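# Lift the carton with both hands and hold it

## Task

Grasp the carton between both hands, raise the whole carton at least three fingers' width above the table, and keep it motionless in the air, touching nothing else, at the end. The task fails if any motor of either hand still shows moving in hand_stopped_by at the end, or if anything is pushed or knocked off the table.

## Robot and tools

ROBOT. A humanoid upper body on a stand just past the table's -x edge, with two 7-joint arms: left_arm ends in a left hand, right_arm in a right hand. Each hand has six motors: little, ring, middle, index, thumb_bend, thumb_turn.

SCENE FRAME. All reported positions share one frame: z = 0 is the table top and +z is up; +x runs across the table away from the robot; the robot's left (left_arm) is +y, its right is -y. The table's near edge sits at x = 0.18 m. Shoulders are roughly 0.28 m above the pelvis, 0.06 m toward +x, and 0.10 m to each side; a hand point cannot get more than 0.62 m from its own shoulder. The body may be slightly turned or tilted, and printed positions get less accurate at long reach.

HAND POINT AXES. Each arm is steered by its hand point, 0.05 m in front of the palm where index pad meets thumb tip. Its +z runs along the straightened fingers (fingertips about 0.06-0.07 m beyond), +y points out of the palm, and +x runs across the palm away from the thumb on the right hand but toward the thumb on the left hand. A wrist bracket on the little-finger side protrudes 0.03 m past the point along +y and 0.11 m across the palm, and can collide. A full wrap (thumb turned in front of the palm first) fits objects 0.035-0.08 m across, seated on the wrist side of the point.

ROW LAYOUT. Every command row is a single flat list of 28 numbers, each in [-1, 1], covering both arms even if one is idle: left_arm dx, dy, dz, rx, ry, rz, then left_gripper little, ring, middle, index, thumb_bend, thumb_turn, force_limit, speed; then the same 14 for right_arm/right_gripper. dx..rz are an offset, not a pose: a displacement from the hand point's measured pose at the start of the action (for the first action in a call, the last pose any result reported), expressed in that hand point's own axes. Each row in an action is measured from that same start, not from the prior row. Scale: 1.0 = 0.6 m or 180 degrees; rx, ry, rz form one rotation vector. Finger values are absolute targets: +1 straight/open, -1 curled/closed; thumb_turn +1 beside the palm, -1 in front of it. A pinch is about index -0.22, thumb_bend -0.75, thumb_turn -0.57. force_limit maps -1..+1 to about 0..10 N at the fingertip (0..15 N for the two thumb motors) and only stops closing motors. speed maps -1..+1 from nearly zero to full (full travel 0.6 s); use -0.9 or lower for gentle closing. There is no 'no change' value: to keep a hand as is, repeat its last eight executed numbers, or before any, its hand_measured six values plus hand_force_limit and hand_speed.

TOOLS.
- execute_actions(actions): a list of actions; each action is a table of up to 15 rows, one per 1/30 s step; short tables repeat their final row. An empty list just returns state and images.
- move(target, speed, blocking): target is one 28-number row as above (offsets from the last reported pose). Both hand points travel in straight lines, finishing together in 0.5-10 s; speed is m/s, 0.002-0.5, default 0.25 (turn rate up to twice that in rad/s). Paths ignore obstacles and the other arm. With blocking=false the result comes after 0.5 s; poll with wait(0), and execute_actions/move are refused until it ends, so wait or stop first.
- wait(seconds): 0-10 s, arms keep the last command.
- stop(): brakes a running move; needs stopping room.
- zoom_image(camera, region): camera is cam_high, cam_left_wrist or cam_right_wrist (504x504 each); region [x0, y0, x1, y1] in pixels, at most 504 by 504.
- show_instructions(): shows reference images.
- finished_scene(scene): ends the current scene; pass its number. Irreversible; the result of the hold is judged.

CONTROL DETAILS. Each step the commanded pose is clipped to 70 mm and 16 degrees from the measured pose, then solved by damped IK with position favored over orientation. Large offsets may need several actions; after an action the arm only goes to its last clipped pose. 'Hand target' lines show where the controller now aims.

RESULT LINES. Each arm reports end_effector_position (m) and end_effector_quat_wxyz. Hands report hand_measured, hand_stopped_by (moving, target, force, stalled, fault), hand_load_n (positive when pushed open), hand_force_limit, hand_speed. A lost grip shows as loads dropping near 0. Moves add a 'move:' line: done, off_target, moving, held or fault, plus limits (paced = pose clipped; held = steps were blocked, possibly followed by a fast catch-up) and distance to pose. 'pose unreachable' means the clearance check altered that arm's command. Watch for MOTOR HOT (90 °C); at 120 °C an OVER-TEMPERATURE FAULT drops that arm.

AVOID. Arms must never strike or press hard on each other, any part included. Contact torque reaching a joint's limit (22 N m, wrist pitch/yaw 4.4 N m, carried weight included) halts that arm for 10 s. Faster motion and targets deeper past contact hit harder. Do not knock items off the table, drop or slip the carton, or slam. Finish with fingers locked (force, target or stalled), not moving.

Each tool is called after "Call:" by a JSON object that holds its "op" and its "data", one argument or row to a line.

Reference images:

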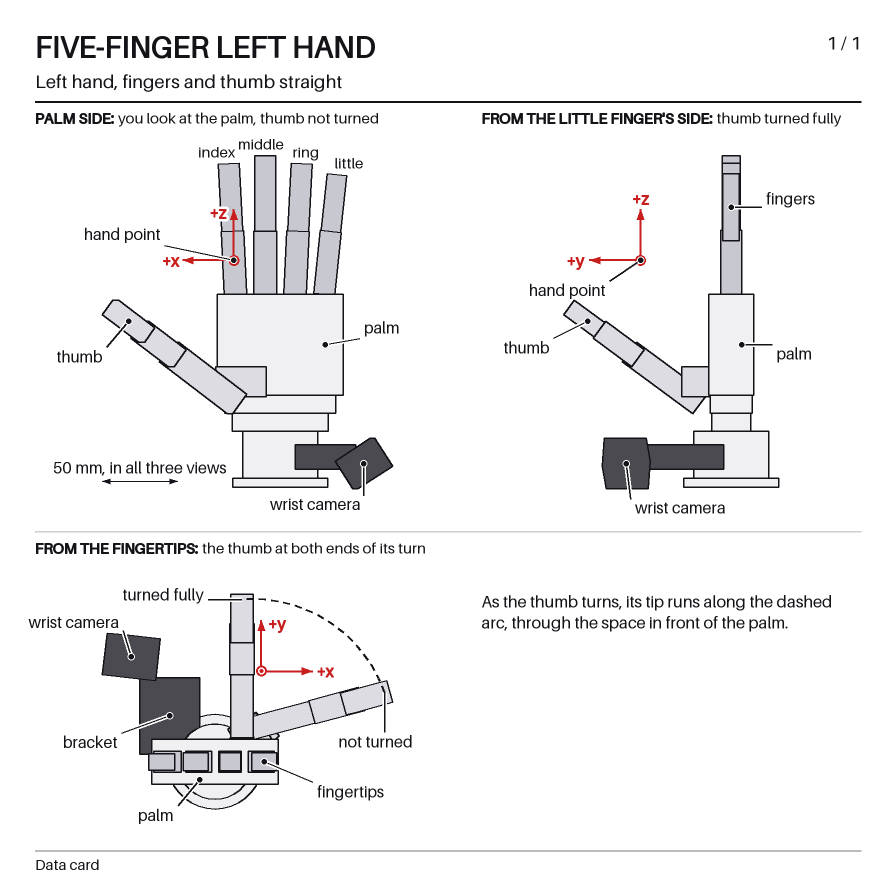

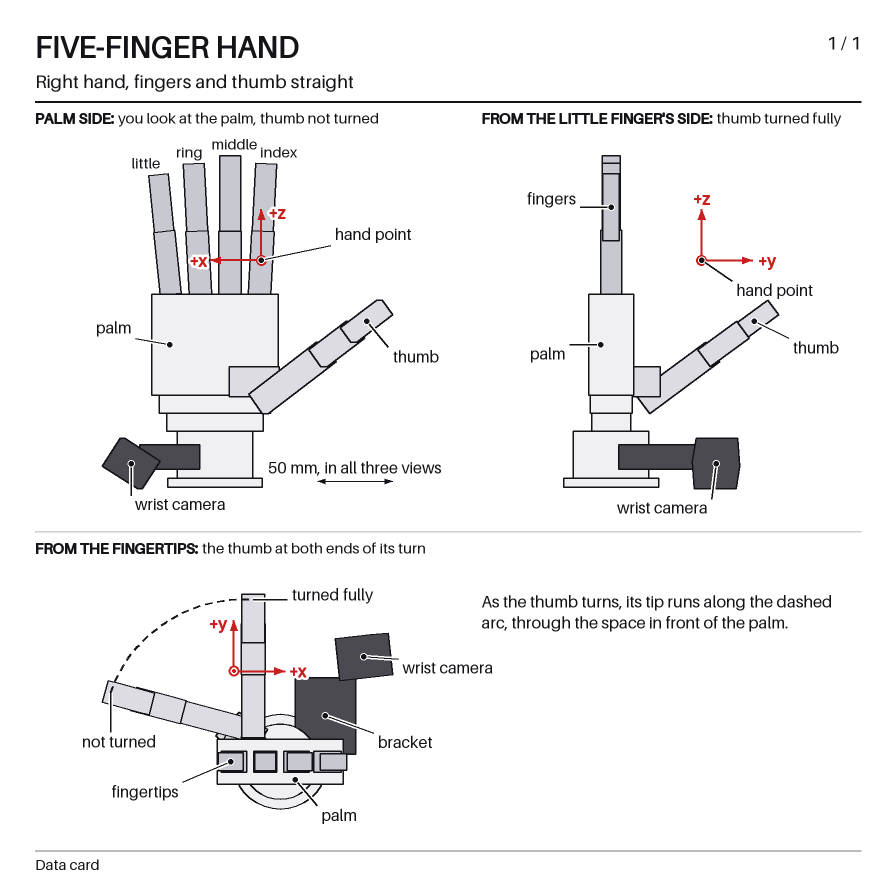

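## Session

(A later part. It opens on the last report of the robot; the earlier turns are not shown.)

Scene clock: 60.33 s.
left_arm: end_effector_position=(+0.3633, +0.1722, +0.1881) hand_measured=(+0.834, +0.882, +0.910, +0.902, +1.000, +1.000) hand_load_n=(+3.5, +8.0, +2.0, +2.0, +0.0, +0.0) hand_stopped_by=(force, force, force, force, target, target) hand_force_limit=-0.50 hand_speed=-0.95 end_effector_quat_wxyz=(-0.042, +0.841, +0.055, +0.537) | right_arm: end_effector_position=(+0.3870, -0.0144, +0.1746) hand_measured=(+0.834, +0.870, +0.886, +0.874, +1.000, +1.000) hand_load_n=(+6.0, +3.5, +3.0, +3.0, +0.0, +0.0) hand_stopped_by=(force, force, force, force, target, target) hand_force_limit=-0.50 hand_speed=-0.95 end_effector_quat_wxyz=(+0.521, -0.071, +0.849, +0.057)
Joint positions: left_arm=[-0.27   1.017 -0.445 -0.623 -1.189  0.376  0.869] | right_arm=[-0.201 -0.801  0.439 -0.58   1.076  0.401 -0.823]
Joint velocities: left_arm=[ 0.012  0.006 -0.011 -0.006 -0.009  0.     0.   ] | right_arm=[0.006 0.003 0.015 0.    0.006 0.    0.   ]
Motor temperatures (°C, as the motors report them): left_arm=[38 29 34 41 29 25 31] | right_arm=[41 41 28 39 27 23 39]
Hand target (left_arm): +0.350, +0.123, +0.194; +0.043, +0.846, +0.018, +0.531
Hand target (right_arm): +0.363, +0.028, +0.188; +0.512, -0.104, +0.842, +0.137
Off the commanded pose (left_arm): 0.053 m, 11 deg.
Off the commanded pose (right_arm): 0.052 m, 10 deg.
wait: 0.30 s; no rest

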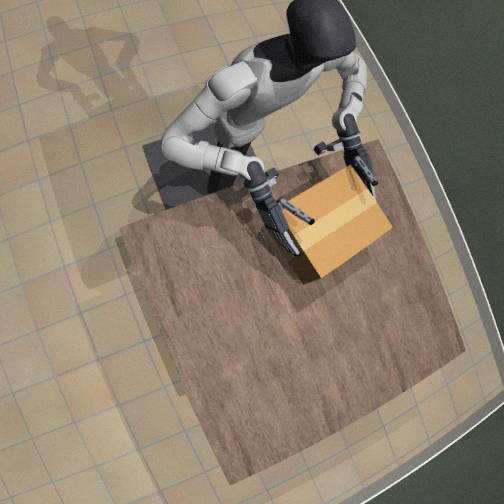

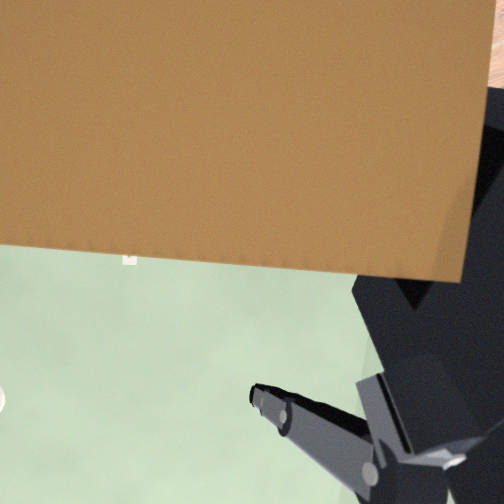

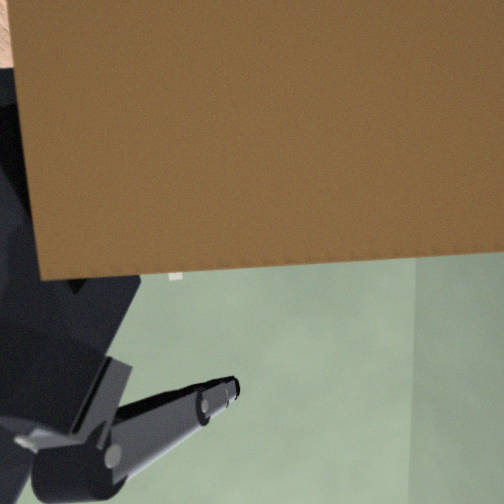

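Call:
{"op": "execute_actions", "data": {
  "actions": []
}}

Scene clock: 60.60 s.
left_arm: end_effector_position=(+0.3633, +0.1722, +0.1881) hand_measured=(+0.834, +0.882, +0.910, +0.902, +1.000, +1.000) hand_load_n=(+3.5, +8.0, +2.0, +2.0, +0.0, +0.0) hand_stopped_by=(force, force, force, force, target, target) hand_force_limit=-0.50 hand_speed=-0.95 end_effector_quat_wxyz=(-0.042, +0.841, +0.055, +0.537) | right_arm: end_effector_position=(+0.3870, -0.0144, +0.1746) hand_measured=(+0.834, +0.870, +0.886, +0.874, +1.000, +1.000) hand_load_n=(+6.0, +3.5, +3.0, +3.0, +0.0, +0.0) hand_stopped_by=(force, force, force, force, target, target) hand_force_limit=-0.50 hand_speed=-0.95 end_effector_quat_wxyz=(+0.521, -0.071, +0.849, +0.057)
Joint positions: left_arm=[-0.27   1.017 -0.445 -0.623 -1.189  0.376  0.869] | right_arm=[-0.201 -0.801  0.439 -0.58   1.076  0.401 -0.823]
Joint velocities: left_arm=[-0.017  0.005 -0.002  0.009 -0.009  0.     0.   ] | right_arm=[ 0.     0.014 -0.015  0.    -0.006  0.     0.   ]
Motor temperatures (°C, as the motors report them): left_arm=[38 29 34 41 29 25 32] | right_arm=[41 41 27 39 27 23 39]
Hand target (left_arm): +0.350, +0.123, +0.194; +0.043, +0.846, +0.018, +0.531
Hand target (right_arm): +0.363, +0.028, +0.188; +0.512, -0.104, +0.842, +0.137
Off the commanded pose (left_arm): 0.053 m, 11 deg.
Off the commanded pose (right_arm): 0.052 m, 10 deg.

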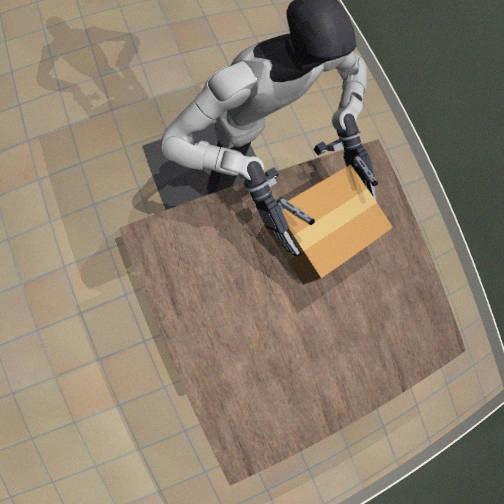

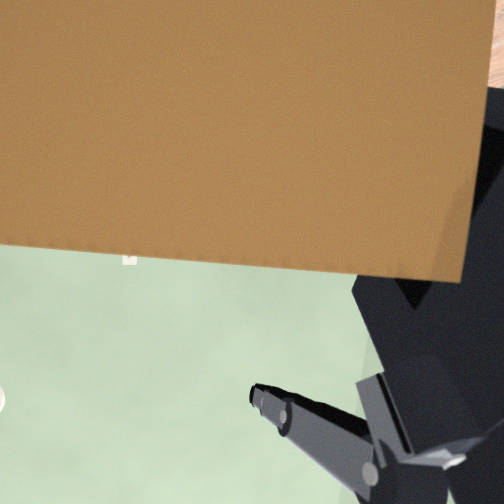

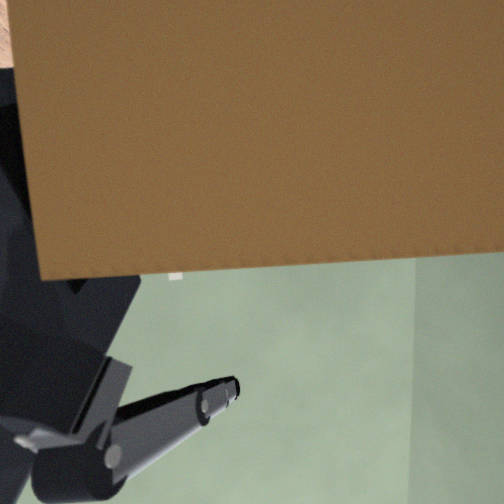

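Call:
{"op": "execute_actions", "data": {
  "actions": [
    [[-0.001,0.078,-0.0365,-0.058,-0.007,-0.009,0.68,0.68,0.7,0.7,1,1,-0.5,-0.95,-0.0095,0.078,-0.0347,-0.056,0,0.009,0.68,0.68,0.7,0.7,1,1,-0.5,-0.95],[0.002,0.078,-0.038,-0.058,-0.007,-0.009,0.68,0.68,0.7,0.7,1,1,-0.5,-0.95,-0.013,0.078,-0.0365,-0.056,0,0.009,0.68,0.68,0.7,0.7,1,1,-0.5,-0.95],[0.0055,0.079,-0.0394,-0.058,-0.008,-0.009,0.68,0.68,0.7,0.7,1,1,-0.5,-0.95,-0.0165,0.078,-0.0382,-0.056,0.001,0.009,0.68,0.68,0.7,0.7,1,1,-0.5,-0.95],[0.0087,0.079,-0.0408,-0.058,-0.008,-0.009,0.68,0.68,0.7,0.7,1,1,-0.5,-0.95,-0.020,0.079,-0.040,-0.056,0.001,0.009,0.68,0.68,0.7,0.7,1,1,-0.5,-0.95],[0.012,0.079,-0.0423,-0.058,-0.008,-0.009,0.68,0.68,0.7,0.7,1,1,-0.5,-0.95,-0.0235,0.079,-0.0417,-0.056,0.001,0.009,0.68,0.68,0.7,0.7,1,1,-0.5,-0.95],[0.015,0.079,-0.0437,-0.058,-0.009,-0.009,0.68,0.68,0.7,0.7,1,1,-0.5,-0.95,-0.027,0.079,-0.0435,-0.056,0.002,0.009,0.68,0.68,0.7,0.7,1,1,-0.5,-0.95],[0.018,0.079,-0.0452,-0.058,-0.009,-0.009,0.68,0.68,0.7,0.7,1,1,-0.5,-0.95,-0.0305,0.079,-0.0452,-0.056,0.002,0.009,0.68,0.68,0.7,0.7,1,1,-0.5,-0.95],[0.0213,0.079,-0.0467,-0.058,-0.009,-0.009,0.68,0.68,0.7,0.7,1,1,-0.5,-0.95,-0.034,0.079,-0.047,-0.056,0.002,0.009,0.68,0.68,0.7,0.7,1,1,-0.5,-0.95],[0.0245,0.079,-0.0481,-0.058,-0.010,-0.009,0.68,0.68,0.7,0.7,1,1,-0.5,-0.95,-0.0375,0.079,-0.0487,-0.056,0.003,0.009,0.68,0.68,0.7,0.7,1,1,-0.5,-0.95],[0.0277,0.079,-0.0496,-0.058,-0.010,-0.009,0.68,0.68,0.7,0.7,1,1,-0.5,-0.95,-0.041,0.079,-0.0505,-0.056,0.003,0.009,0.68,0.68,0.7,0.7,1,1,-0.5,-0.95],[0.031,0.079,-0.051,-0.058,-0.010,-0.009,0.68,0.68,0.7,0.7,1,1,-0.5,-0.95,-0.0445,0.079,-0.0522,-0.056,0.003,0.009,0.68,0.68,0.7,0.7,1,1,-0.5,-0.95],[0.034,0.079,-0.0525,-0.058,-0.010,-0.009,0.68,0.68,0.7,0.7,1,1,-0.5,-0.95,-0.048,0.079,-0.054,-0.056,0.003,0.009,0.68,0.68,0.7,0.7,1,1,-0.5,-0.95]]
  ]
}}

Call:
{"op": "wait", "data": {
  "seconds": 0.4
}}

Scene clock: 64.53 s.
left_arm: end_effector_position=(+0.3622, +0.1717, +0.2176) hand_measured=(+0.834, +0.882, +0.910, +0.902, +1.000, +1.000) hand_load_n=(+3.5, +8.5, +1.5, +1.5, +0.0, +0.0) hand_stopped_by=(force, force, force, force, target, target) hand_force_limit=-0.50 hand_speed=-0.95 end_effector_quat_wxyz=(-0.040, +0.841, +0.058, +0.537) | right_arm: end_effector_position=(+0.3843, -0.0130, +0.2048) hand_measured=(+0.834, +0.870, +0.886, +0.874, +1.000, +1.000) hand_load_n=(+6.5, +3.5, +3.5, +2.5, +0.0, +0.0) hand_stopped_by=(force, force, force, force, target, target) hand_force_limit=-0.50 hand_speed=-0.95 end_effector_quat_wxyz=(+0.522, -0.074, +0.848, +0.060)
Joint positions: left_arm=[-0.331  1.101 -0.385 -0.718 -1.369  0.42   0.969] | right_arm=[-0.247 -0.881  0.373 -0.7    1.245  0.469 -0.928]
Joint velocities: left_arm=[-0.12   0.061  0.06  -0.084 -0.164  0.     0.107] | right_arm=[-0.112 -0.055 -0.063 -0.091  0.156  0.012 -0.131]
Motor temperatures (°C, as the motors report them): left_arm=[39 29 34 43 29 26 36] | right_arm=[42 41 27 41 27 25 45]
Hand target (left_arm): +0.347, +0.124, +0.222; +0.044, +0.849, +0.019, +0.527
Hand target (right_arm): +0.359, +0.026, +0.217; +0.509, -0.110, +0.843, +0.138
Off the commanded pose (left_arm): 0.051 m, 11 deg.
Off the commanded pose (right_arm): 0.048 m, 10 deg.

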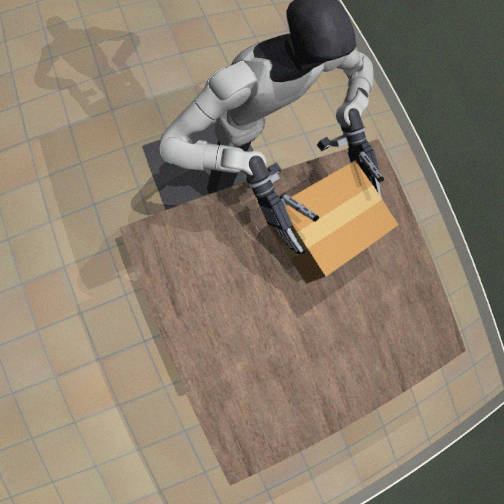

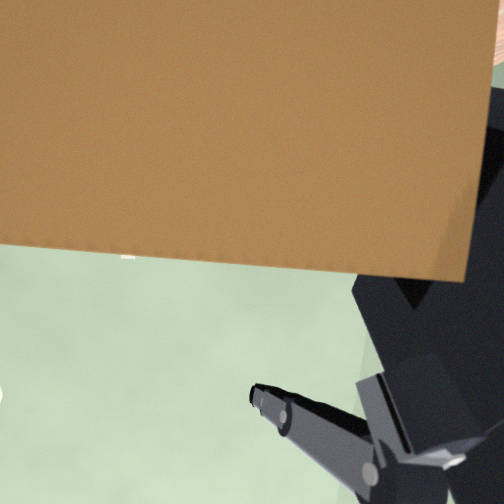

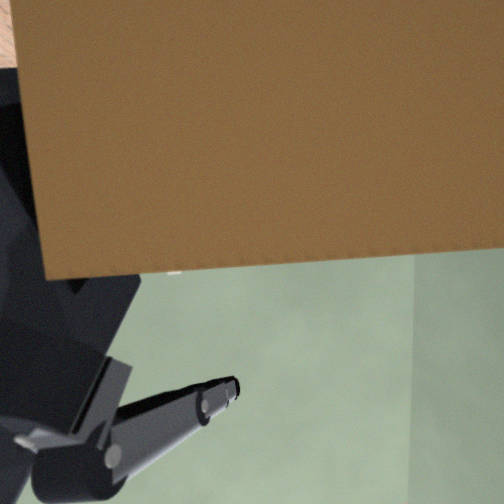

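Scene clock: 64.93 s.
left_arm: end_effector_position=(+0.3622, +0.1717, +0.2187) hand_measured=(+0.834, +0.882, +0.910, +0.902, +1.000, +1.000) hand_load_n=(+4.0, +9.0, +1.5, +1.5, +0.0, +0.0) hand_stopped_by=(force, force, force, force, target, target) hand_force_limit=-0.50 hand_speed=-0.95 end_effector_quat_wxyz=(-0.040, +0.841, +0.058, +0.536) | right_arm: end_effector_position=(+0.3842, -0.0129, +0.2056) hand_measured=(+0.834, +0.870, +0.886, +0.874, +1.000, +1.000) hand_load_n=(+6.5, +3.5, +3.0, +2.0, +0.0, +0.0) hand_stopped_by=(force, force, force, force, target, target) hand_force_limit=-0.50 hand_speed=-0.95 end_effector_quat_wxyz=(+0.521, -0.074, +0.848, +0.060)
Joint positions: left_arm=[-0.336  1.104 -0.383 -0.721 -1.38   0.422  0.975] | right_arm=[-0.251 -0.884  0.371 -0.703  1.256  0.472 -0.935]
Joint velocities: left_arm=[ 0.     0.     0.002 -0.009  0.     0.     0.   ] | right_arm=[0.008 0.011 0.003 0.    0.003 0.    0.   ]
Motor temperatures (°C, as the motors report them): left_arm=[39 29 34 43 29 27 37] | right_arm=[43 41 27 42 27 25 46]
Hand target (left_arm): +0.347, +0.124, +0.222; +0.044, +0.849, +0.019, +0.527
Hand target (right_arm): +0.359, +0.026, +0.217; +0.509, -0.110, +0.843, +0.138
Off the commanded pose (left_arm): 0.051 m, 11 deg.
Off the commanded pose (right_arm): 0.048 m, 10 deg.
wait: 0.40 s; at rest by 0.17 s

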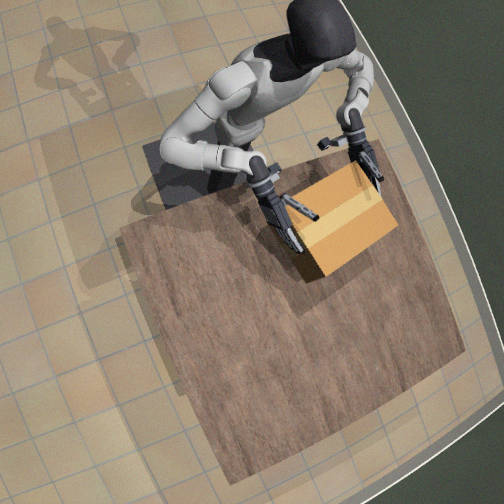

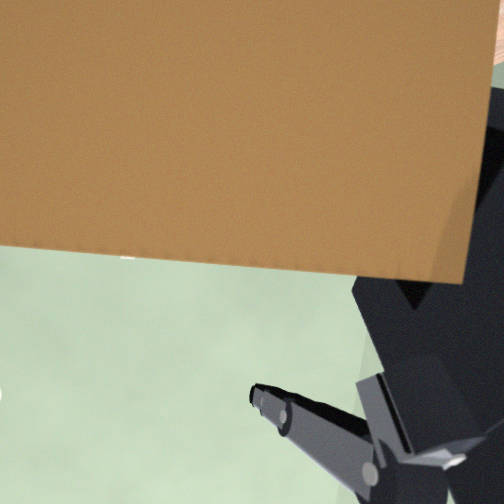

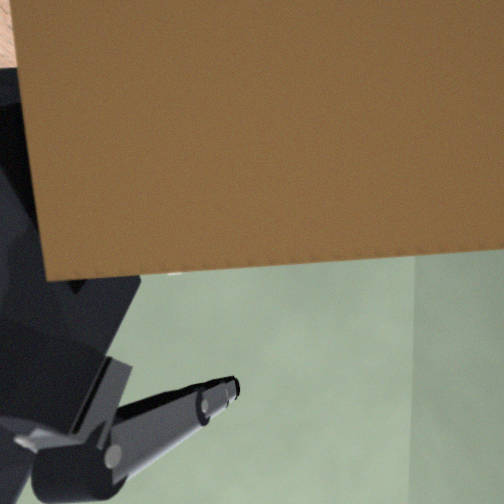

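Call:
{"op": "execute_actions", "data": {
  "actions": [
    [[-0.007,0.076,-0.036,-0.058,-0.010,-0.009,0.68,0.68,0.7,0.7,1,1,-0.5,-0.95,-0.005,0.073,-0.0345,-0.056,0.002,0.009,0.68,0.68,0.7,0.7,1,1,-0.5,-0.95],[-0.003,0.076,-0.0367,-0.058,-0.010,-0.009,0.68,0.68,0.7,0.7,1,1,-0.5,-0.95,-0.009,0.073,-0.0353,-0.056,0.002,0.009,0.68,0.68,0.7,0.7,1,1,-0.5,-0.95],[0.002,0.076,-0.0376,-0.058,-0.010,-0.009,0.68,0.68,0.7,0.7,1,1,-0.5,-0.95,-0.014,0.074,-0.0363,-0.056,0.002,0.009,0.68,0.68,0.7,0.7,1,1,-0.5,-0.95],[0.008,0.076,-0.0386,-0.058,-0.010,-0.009,0.68,0.68,0.7,0.7,1,1,-0.5,-0.95,-0.020,0.074,-0.0375,-0.056,0.002,0.009,0.68,0.68,0.7,0.7,1,1,-0.5,-0.95],[0.014,0.076,-0.0397,-0.058,-0.010,-0.009,0.68,0.68,0.7,0.7,1,1,-0.5,-0.95,-0.026,0.074,-0.0387,-0.056,0.002,0.009,0.68,0.68,0.7,0.7,1,1,-0.5,-0.95],[0.020,0.076,-0.0408,-0.058,-0.010,-0.009,0.68,0.68,0.7,0.7,1,1,-0.5,-0.95,-0.032,0.075,-0.040,-0.056,0.002,0.009,0.68,0.68,0.7,0.7,1,1,-0.5,-0.95],[0.026,0.077,-0.0418,-0.058,-0.010,-0.009,0.68,0.68,0.7,0.7,1,1,-0.5,-0.95,-0.038,0.075,-0.0412,-0.056,0.002,0.009,0.68,0.68,0.7,0.7,1,1,-0.5,-0.95],[0.032,0.077,-0.0429,-0.058,-0.010,-0.009,0.68,0.68,0.7,0.7,1,1,-0.5,-0.95,-0.044,0.075,-0.0424,-0.056,0.002,0.009,0.68,0.68,0.7,0.7,1,1,-0.5,-0.95],[0.038,0.077,-0.044,-0.058,-0.010,-0.009,0.68,0.68,0.7,0.7,1,1,-0.5,-0.95,-0.050,0.076,-0.0436,-0.056,0.002,0.009,0.68,0.68,0.7,0.7,1,1,-0.5,-0.95],[0.044,0.077,-0.045,-0.058,-0.010,-0.009,0.68,0.68,0.7,0.7,1,1,-0.5,-0.95,-0.056,0.076,-0.0448,-0.056,0.002,0.009,0.68,0.68,0.7,0.7,1,1,-0.5,-0.95],[0.050,0.077,-0.0461,-0.058,-0.010,-0.009,0.68,0.68,0.7,0.7,1,1,-0.5,-0.95,-0.062,0.076,-0.046,-0.056,0.002,0.009,0.68,0.68,0.7,0.7,1,1,-0.5,-0.95],[0.056,0.077,-0.0472,-0.058,-0.010,-0.009,0.68,0.68,0.7,0.7,1,1,-0.5,-0.95,-0.068,0.076,-0.0472,-0.056,0.002,0.009,0.68,0.68,0.7,0.7,1,1,-0.5,-0.95],[0.061,0.077,-0.048,-0.058,-0.010,-0.009,0.68,0.68,0.7,0.7,1,1,-0.5,-0.95,-0.073,0.076,-0.0482,-0.056,0.002,0.009,0.68,0.68,0.7,0.7,1,1,-0.5,-0.95],[0.065,0.077,-0.0487,-0.058,-0.010,-0.009,0.68,0.68,0.7,0.7,1,1,-0.5,-0.95,-0.077,0.076,-0.049,-0.056,0.002,0.009,0.68,0.68,0.7,0.7,1,1,-0.5,-0.95],[0.067,0.077,-0.049,-0.058,-0.010,-0.009,0.68,0.68,0.7,0.7,1,1,-0.5,-0.95,-0.079,0.076,-0.0495,-0.056,0.002,0.009,0.68,0.68,0.7,0.7,1,1,-0.5,-0.95]]
  ]
}}

Call:
{"op": "wait", "data": {
  "seconds": 0.6
}}

Scene clock: 66.27 s.
left_arm: end_effector_position=(+0.3687, +0.1725, +0.2610) hand_measured=(+0.834, +0.882, +0.910, +0.902, +1.000, +1.000) hand_load_n=(+3.5, +10.0, +1.5, +0.0, +0.0, +0.0) hand_stopped_by=(force, force, force, force, target, target) hand_force_limit=-0.50 hand_speed=-0.95 end_effector_quat_wxyz=(-0.033, +0.840, +0.067, +0.537) | right_arm: end_effector_position=(+0.3924, -0.0108, +0.2514) hand_measured=(+0.834, +0.872, +0.886, +0.874, +1.000, +1.000) hand_load_n=(+3.0, +8.5, +3.5, +0.0, +0.0, +0.0) hand_stopped_by=(force, force, force, force, target, target) hand_force_limit=-0.50 hand_speed=-0.95 end_effector_quat_wxyz=(+0.530, -0.071, +0.842, +0.068)
Joint positions: left_arm=[-0.494  1.187 -0.299 -0.759 -1.662  0.483  1.091] | right_arm=[-0.387 -0.969  0.265 -0.764  1.521  0.536 -1.059]
Joint velocities: left_arm=[-0.523  0.155  0.158  0.    -0.621  0.134  0.283] | right_arm=[-0.453 -0.163 -0.209 -0.02   0.649  0.12  -0.333]
Motor temperatures (°C, as the motors report them): left_arm=[39 29 34 44 29 27 38] | right_arm=[43 41 27 42 27 26 47]
Hand target (left_arm): +0.355, +0.127, +0.269; +0.046, +0.847, +0.022, +0.529
Hand target (right_arm): +0.365, +0.027, +0.263; +0.512, -0.115, +0.839, +0.142
Off the commanded pose (left_arm): 0.049 m, 10 deg.
Off the commanded pose (right_arm): 0.047 m, 10 deg.

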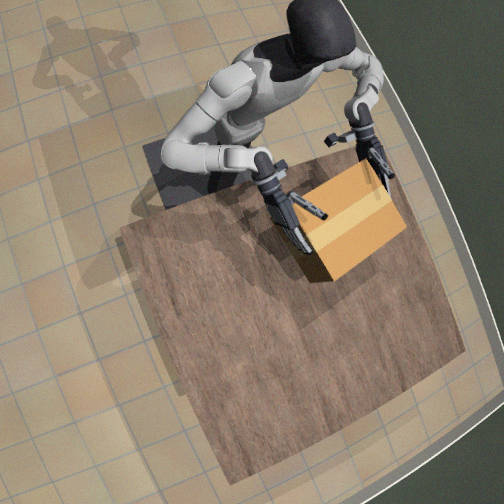

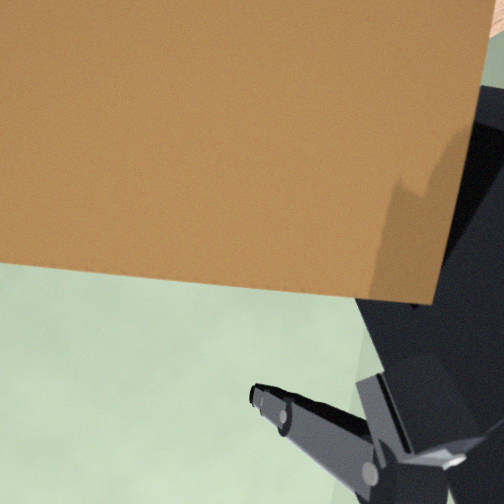

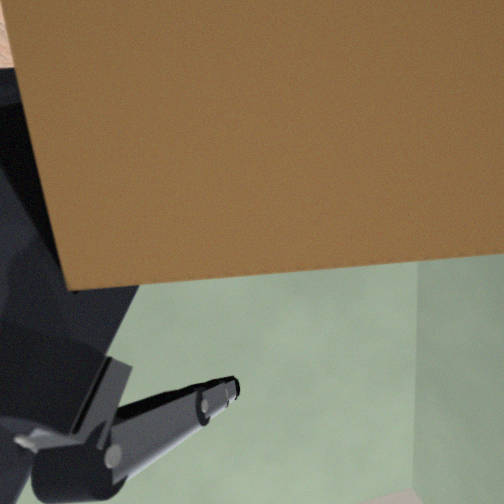

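Scene clock: 66.87 s.
left_arm: end_effector_position=(+0.3699, +0.1723, +0.2674) hand_measured=(+0.834, +0.882, +0.910, +0.900, +1.000, +1.000) hand_load_n=(+4.0, +10.5, +1.0, +0.0, +0.0, +0.0) hand_stopped_by=(force, force, force, force, target, target) hand_force_limit=-0.50 hand_speed=-0.95 end_effector_quat_wxyz=(-0.032, +0.840, +0.067, +0.538) | right_arm: end_effector_position=(+0.3943, -0.0106, +0.2584) hand_measured=(+0.834, +0.872, +0.886, +0.874, +1.000, +1.000) hand_load_n=(+3.5, +9.0, +3.5, +0.0, +0.0, +0.0) hand_stopped_by=(force, force, force, force, target, target) hand_force_limit=-0.50 hand_speed=-0.95 end_effector_quat_wxyz=(+0.532, -0.070, +0.841, +0.068)
Joint positions: left_arm=[-0.524  1.196 -0.289 -0.758 -1.703  0.495  1.109] | right_arm=[-0.415 -0.979  0.251 -0.765  1.563  0.546 -1.082]
Joint velocities: left_arm=[ 0.003  0.    -0.008 -0.003 -0.014  0.002  0.   ] | right_arm=[-0.005  0.008  0.018  0.002 -0.006  0.003  0.   ]
Motor temperatures (°C, as the motors report them): left_arm=[40 28 34 44 29 27 39] | right_arm=[43 41 27 42 27 26 48]
Hand target (left_arm): +0.355, +0.127, +0.269; +0.046, +0.847, +0.022, +0.529
Hand target (right_arm): +0.365, +0.027, +0.263; +0.512, -0.115, +0.839, +0.142
Off the commanded pose (left_arm): 0.049 m, 10 deg.
Off the commanded pose (right_arm): 0.047 m, 10 deg.
wait: 0.60 s; at rest by 0.40 s

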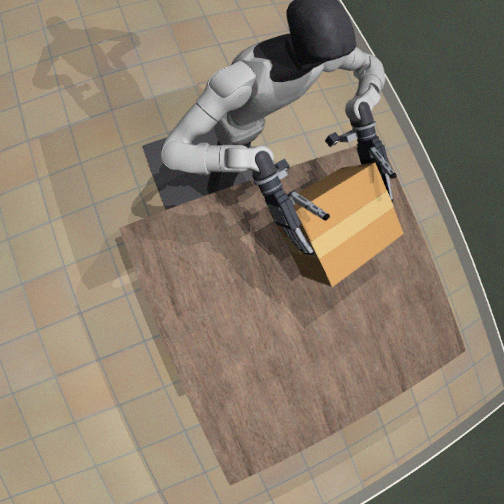

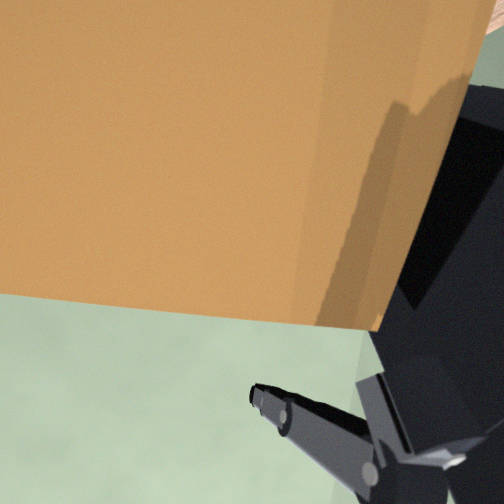

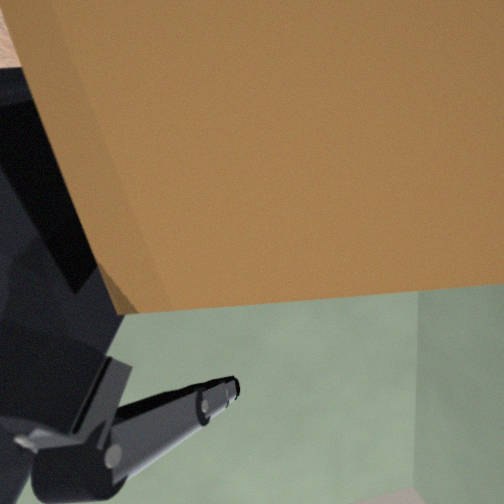

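Call:
{"op": "execute_actions", "data": {
  "actions": [
    [[-0.0135,0.073,-0.033,-0.057,-0.009,-0.002,0.68,0.68,0.6,0.6,1,1,-0.2,-0.9,0.011,0.073,-0.035,-0.056,0.009,0.001,0.68,0.68,0.6,0.6,1,1,-0.2,-0.9]]
  ]
}}

Scene clock: 67.57 s.
left_arm: end_effector_position=(+0.3673, +0.1733, +0.2680) hand_measured=(+0.834, +0.882, +0.894, +0.876, +1.000, +1.000) hand_load_n=(+3.0, +4.5, +2.5, +4.5, +0.0, +0.0) hand_stopped_by=(force, force, force, force, target, target) hand_force_limit=-0.20 hand_speed=-0.90 end_effector_quat_wxyz=(-0.030, +0.841, +0.070, +0.536) | right_arm: end_effector_position=(+0.3906, -0.0113, +0.2589) hand_measured=(+0.834, +0.872, +0.882, +0.860, +1.000, +1.000) hand_load_n=(+2.0, +5.5, +3.0, +4.0, +0.0, +0.0) hand_stopped_by=(force, force, force, force, target, target) hand_force_limit=-0.20 hand_speed=-0.90 end_effector_quat_wxyz=(+0.529, -0.071, +0.843, +0.070)
Joint positions: left_arm=[-0.504  1.207 -0.27  -0.771 -1.717  0.49   1.109] | right_arm=[-0.4   -0.997  0.24  -0.782  1.583  0.539 -1.081]
Joint velocities: left_arm=[0.005 0.    0.003 0.003 0.006 0.    0.   ] | right_arm=[ 0.     0.003  0.021 -0.006  0.017 -0.006  0.001]
Motor temperatures (°C, as the motors report them): left_arm=[40 28 34 44 29 27 39] | right_arm=[43 40 27 42 27 26 48]
Hand target (left_arm): +0.352, +0.129, +0.270; +0.045, +0.847, +0.023, +0.529
Hand target (right_arm): +0.362, +0.025, +0.264; +0.512, -0.117, +0.839, +0.140
Off the commanded pose (left_arm): 0.049 m, 10 deg.
Off the commanded pose (right_arm): 0.047 m, 10 deg.

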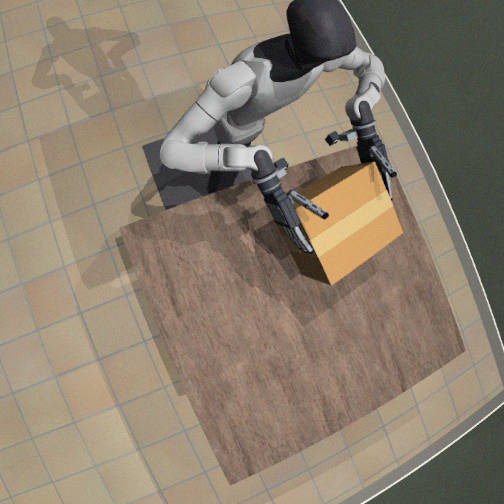

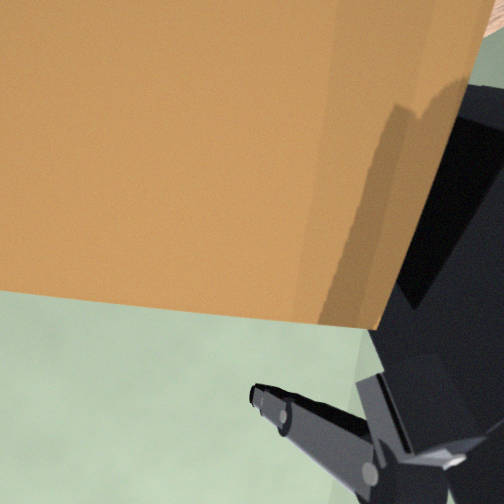

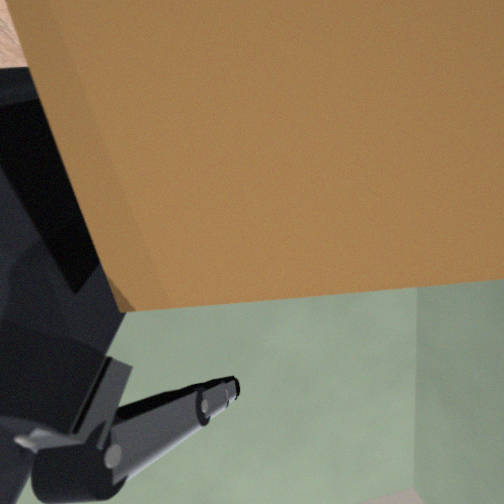

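Call:
{"op": "zoom_image", "data": {
  "camera": "cam_high",
  "region": [240, 120, 440, 320]
}}

Region (240, 120, 440, 320) of cam_high's 504x504 image, scaled by 2.520, with more detail than that image has.

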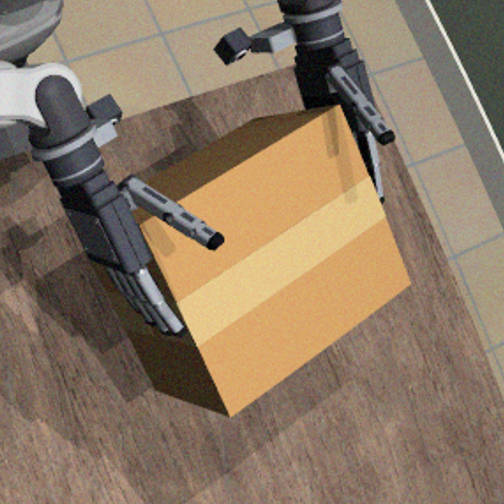

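Call:
{"op": "execute_actions", "data": {
  "actions": [
    [[-0.012,0.075,-0.029,-0.056,-0.0065,-0.002,0.68,0.68,0.6,0.6,1,1,-0.2,-0.9,0.007,0.074,-0.029,-0.055,0.0055,0.001,0.68,0.68,0.6,0.6,1,1,-0.2,-0.9],[-0.010,0.075,-0.029,-0.056,-0.0055,-0.002,0.68,0.68,0.6,0.6,1,1,-0.2,-0.9,0.005,0.074,-0.029,-0.055,0.0045,0.001,0.68,0.68,0.6,0.6,1,1,-0.2,-0.9],[-0.0075,0.075,-0.029,-0.056,-0.004,-0.002,0.68,0.68,0.6,0.6,1,1,-0.2,-0.9,0.0025,0.074,-0.029,-0.055,0.003,0.001,0.68,0.68,0.6,0.6,1,1,-0.2,-0.9],[-0.005,0.075,-0.029,-0.056,-0.0025,-0.002,0.68,0.68,0.6,0.6,1,1,-0.2,-0.9,0,0.074,-0.029,-0.055,0.0015,0.001,0.68,0.68,0.6,0.6,1,1,-0.2,-0.9],[-0.002,0.075,-0.029,-0.056,-0.001,-0.002,0.68,0.68,0.6,0.6,1,1,-0.2,-0.9,-0.003,0.074,-0.029,-0.055,0,0.001,0.68,0.68,0.6,0.6,1,1,-0.2,-0.9],[0.001,0.075,-0.029,-0.056,0.0005,-0.002,0.68,0.68,0.6,0.6,1,1,-0.2,-0.9,-0.006,0.074,-0.029,-0.055,-0.0015,0.001,0.68,0.68,0.6,0.6,1,1,-0.2,-0.9],[0.004,0.075,-0.029,-0.056,0.002,-0.002,0.68,0.68,0.6,0.6,1,1,-0.2,-0.9,-0.009,0.074,-0.029,-0.055,-0.003,0.001,0.68,0.68,0.6,0.6,1,1,-0.2,-0.9],[0.007,0.075,-0.029,-0.056,0.0035,-0.002,0.68,0.68,0.6,0.6,1,1,-0.2,-0.9,-0.012,0.074,-0.029,-0.055,-0.0045,0.001,0.68,0.68,0.6,0.6,1,1,-0.2,-0.9],[0.010,0.075,-0.029,-0.056,0.005,-0.002,0.68,0.68,0.6,0.6,1,1,-0.2,-0.9,-0.015,0.074,-0.029,-0.055,-0.006,0.001,0.68,0.68,0.6,0.6,1,1,-0.2,-0.9],[0.013,0.075,-0.029,-0.056,0.0065,-0.002,0.68,0.68,0.6,0.6,1,1,-0.2,-0.9,-0.018,0.074,-0.029,-0.055,-0.0075,0.001,0.68,0.68,0.6,0.6,1,1,-0.2,-0.9],[0.016,0.075,-0.029,-0.056,0.008,-0.002,0.68,0.68,0.6,0.6,1,1,-0.2,-0.9,-0.021,0.074,-0.029,-0.055,-0.009,0.001,0.68,0.68,0.6,0.6,1,1,-0.2,-0.9],[0.019,0.075,-0.029,-0.056,0.0095,-0.002,0.68,0.68,0.6,0.6,1,1,-0.2,-0.9,-0.024,0.074,-0.029,-0.055,-0.0105,0.001,0.68,0.68,0.6,0.6,1,1,-0.2,-0.9],[0.0215,0.075,-0.029,-0.056,0.011,-0.002,0.68,0.68,0.6,0.6,1,1,-0.2,-0.9,-0.0265,0.074,-0.029,-0.055,-0.012,0.001,0.68,0.68,0.6,0.6,1,1,-0.2,-0.9],[0.0235,0.075,-0.029,-0.056,0.012,-0.002,0.68,0.68,0.6,0.6,1,1,-0.2,-0.9,-0.0285,0.074,-0.029,-0.055,-0.013,0.001,0.68,0.68,0.6,0.6,1,1,-0.2,-0.9],[0.025,0.075,-0.029,-0.056,0.013,-0.002,0.68,0.68,0.6,0.6,1,1,-0.2,-0.9,-0.030,0.074,-0.029,-0.055,-0.014,0.001,0.68,0.68,0.6,0.6,1,1,-0.2,-0.9]]
  ]
}}

Call:
{"op": "wait", "data": {
  "seconds": 0.8
}}

Scene clock: 69.10 s.
left_arm: end_effector_position=(+0.3733, +0.1749, +0.2867) hand_measured=(+0.834, +0.882, +0.894, +0.876, +1.000, +1.000) hand_load_n=(+3.5, +5.5, +2.5, +3.5, +0.0, +0.0) hand_stopped_by=(force, force, force, force, target, target) hand_force_limit=-0.20 hand_speed=-0.90 end_effector_quat_wxyz=(-0.030, +0.825, +0.073, +0.559) | right_arm: end_effector_position=(+0.3973, -0.0100, +0.2777) hand_measured=(+0.834, +0.872, +0.882, +0.860, +1.000, +1.000) hand_load_n=(+3.0, +6.5, +3.0, +2.5, +0.0, +0.0) hand_stopped_by=(force, force, force, force, target, target) hand_force_limit=-0.20 hand_speed=-0.90 end_effector_quat_wxyz=(+0.551, -0.069, +0.828, +0.075)
Joint positions: left_arm=[-0.543  1.207 -0.254 -0.764 -1.714  0.484  1.109] | right_arm=[-0.439 -1.004  0.22  -0.776  1.583  0.534 -1.073]
Joint velocities: left_arm=[-0.127 -0.008  0.025  0.048  0.018  0.    -0.012] | right_arm=[-0.117  0.005 -0.057  0.021  0.008 -0.02   0.015]
Motor temperatures (°C, as the motors report them): left_arm=[40 28 34 44 29 27 41] | right_arm=[44 40 28 42 27 26 50]
Hand target (left_arm): +0.360, +0.131, +0.291; +0.043, +0.829, +0.025, +0.557
Hand target (right_arm): +0.371, +0.026, +0.285; +0.539, -0.115, +0.822, +0.144
Off the commanded pose (left_arm): 0.048 m, 10 deg.
Off the commanded pose (right_arm): 0.046 m, 10 deg.

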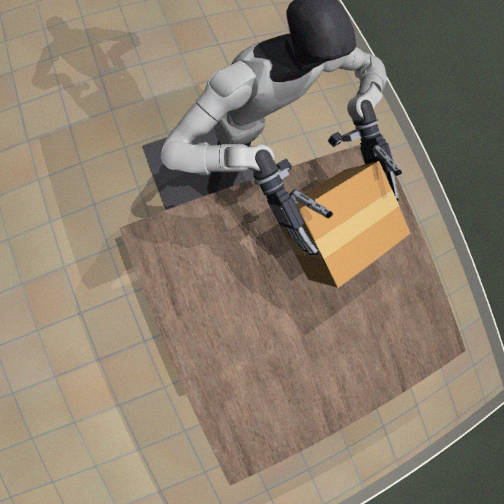

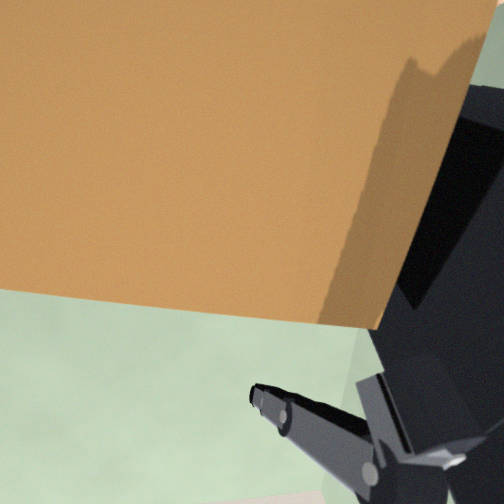

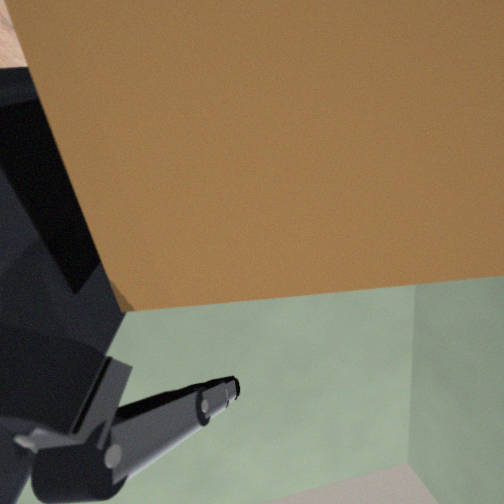

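Scene clock: 69.90 s.
left_arm: end_effector_position=(+0.3744, +0.1754, +0.2900) hand_measured=(+0.834, +0.882, +0.894, +0.876, +1.000, +1.000) hand_load_n=(+4.0, +5.5, +2.5, +3.0, +0.0, +0.0) hand_stopped_by=(force, force, force, force, target, target) hand_force_limit=-0.20 hand_speed=-0.90 end_effector_quat_wxyz=(-0.031, +0.823, +0.073, +0.563) | right_arm: end_effector_position=(+0.3984, -0.0097, +0.2809) hand_measured=(+0.834, +0.872, +0.882, +0.860, +1.000, +1.000) hand_load_n=(+3.0, +7.0, +3.0, +2.0, +0.0, +0.0) hand_stopped_by=(force, force, force, force, target, target) hand_force_limit=-0.20 hand_speed=-0.90 end_effector_quat_wxyz=(+0.555, -0.068, +0.826, +0.077)
Joint positions: left_arm=[-0.55   1.207 -0.251 -0.762 -1.711  0.484  1.108] | right_arm=[-0.446 -1.004  0.217 -0.774  1.583  0.532 -1.071]
Joint velocities: left_arm=[ 0.003 -0.003  0.     0.    -0.008  0.     0.   ] | right_arm=[-0.008  0.008 -0.003 -0.003  0.005  0.     0.   ]
Motor temperatures (°C, as the motors report them): left_arm=[40 28 34 44 29 27 41] | right_arm=[44 40 28 42 27 26 51]
Hand target (left_arm): +0.360, +0.131, +0.291; +0.043, +0.829, +0.025, +0.557
Hand target (right_arm): +0.371, +0.026, +0.285; +0.539, -0.115, +0.822, +0.144
Off the commanded pose (left_arm): 0.049 m, 10 deg.
Off the commanded pose (right_arm): 0.046 m, 10 deg.
wait: 0.80 s; at rest by 0.23 s

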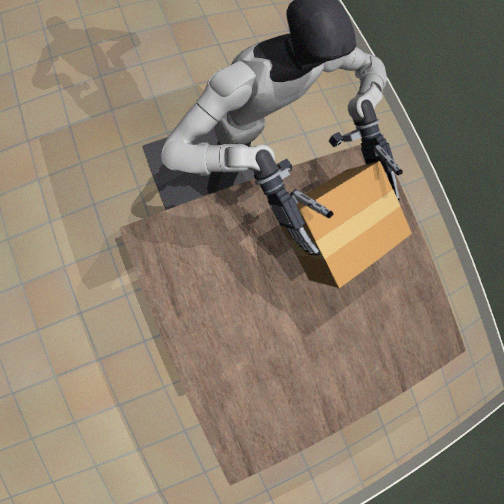

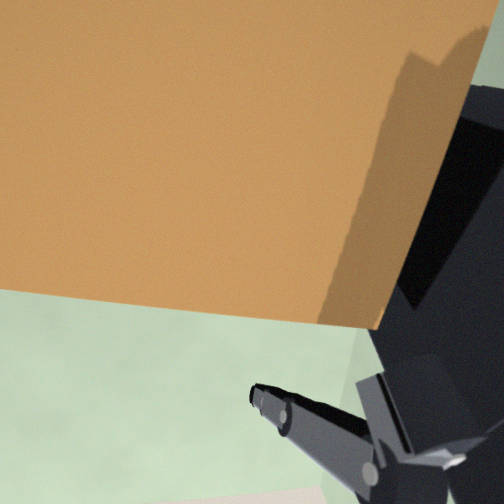

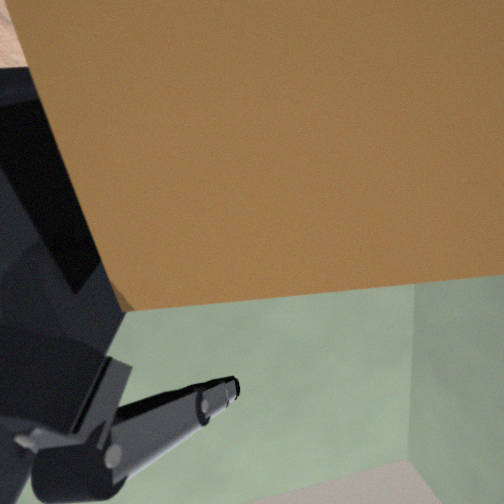

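Call:
{"op": "wait", "data": {
  "seconds": 2
}}

Scene clock: 71.97 s.
left_arm: end_effector_position=(+0.3744, +0.1754, +0.2900) hand_measured=(+0.834, +0.882, +0.894, +0.876, +1.000, +1.000) hand_load_n=(+4.0, +5.5, +2.5, +3.0, +0.0, +0.0) hand_stopped_by=(force, force, force, force, target, target) hand_force_limit=-0.20 hand_speed=-0.90 end_effector_quat_wxyz=(-0.031, +0.823, +0.073, +0.563) | right_arm: end_effector_position=(+0.3984, -0.0097, +0.2809) hand_measured=(+0.834, +0.872, +0.882, +0.860, +1.000, +1.000) hand_load_n=(+3.0, +7.0, +3.0, +2.0, +0.0, +0.0) hand_stopped_by=(force, force, force, force, target, target) hand_force_limit=-0.20 hand_speed=-0.90 end_effector_quat_wxyz=(+0.555, -0.068, +0.826, +0.077)
Joint positions: left_arm=[-0.55   1.207 -0.251 -0.762 -1.711  0.484  1.108] | right_arm=[-0.446 -1.004  0.217 -0.774  1.583  0.532 -1.071]
Joint velocities: left_arm=[0.003 0.    0.009 0.008 0.    0.    0.   ] | right_arm=[ 0.003  0.005  0.006  0.003 -0.005  0.     0.   ]
Motor temperatures (°C, as the motors report them): left_arm=[41 28 34 44 29 28 43] | right_arm=[45 40 28 42 27 26 52]
Hand target (left_arm): +0.360, +0.131, +0.291; +0.043, +0.829, +0.025, +0.557
Hand target (right_arm): +0.371, +0.026, +0.285; +0.539, -0.115, +0.822, +0.144
Off the commanded pose (left_arm): 0.049 m, 10 deg.
Off the commanded pose (right_arm): 0.046 m, 10 deg.
wait: 2.00 s; at rest by 0.10 s

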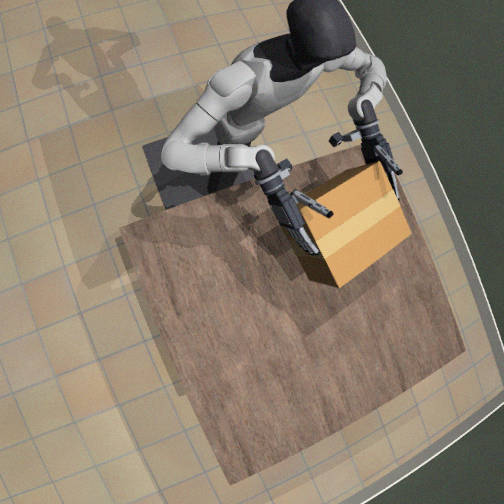

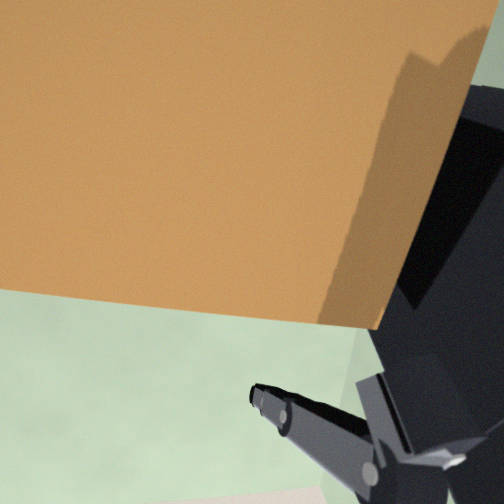

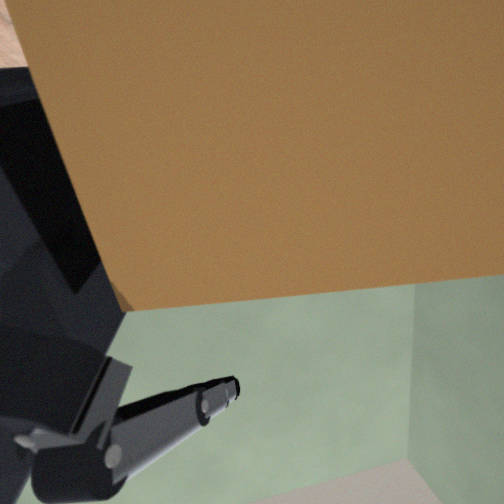

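Call:
{"op": "finished_scene", "data": {
  "scene": 1
}}

The scene is finished: the task was done.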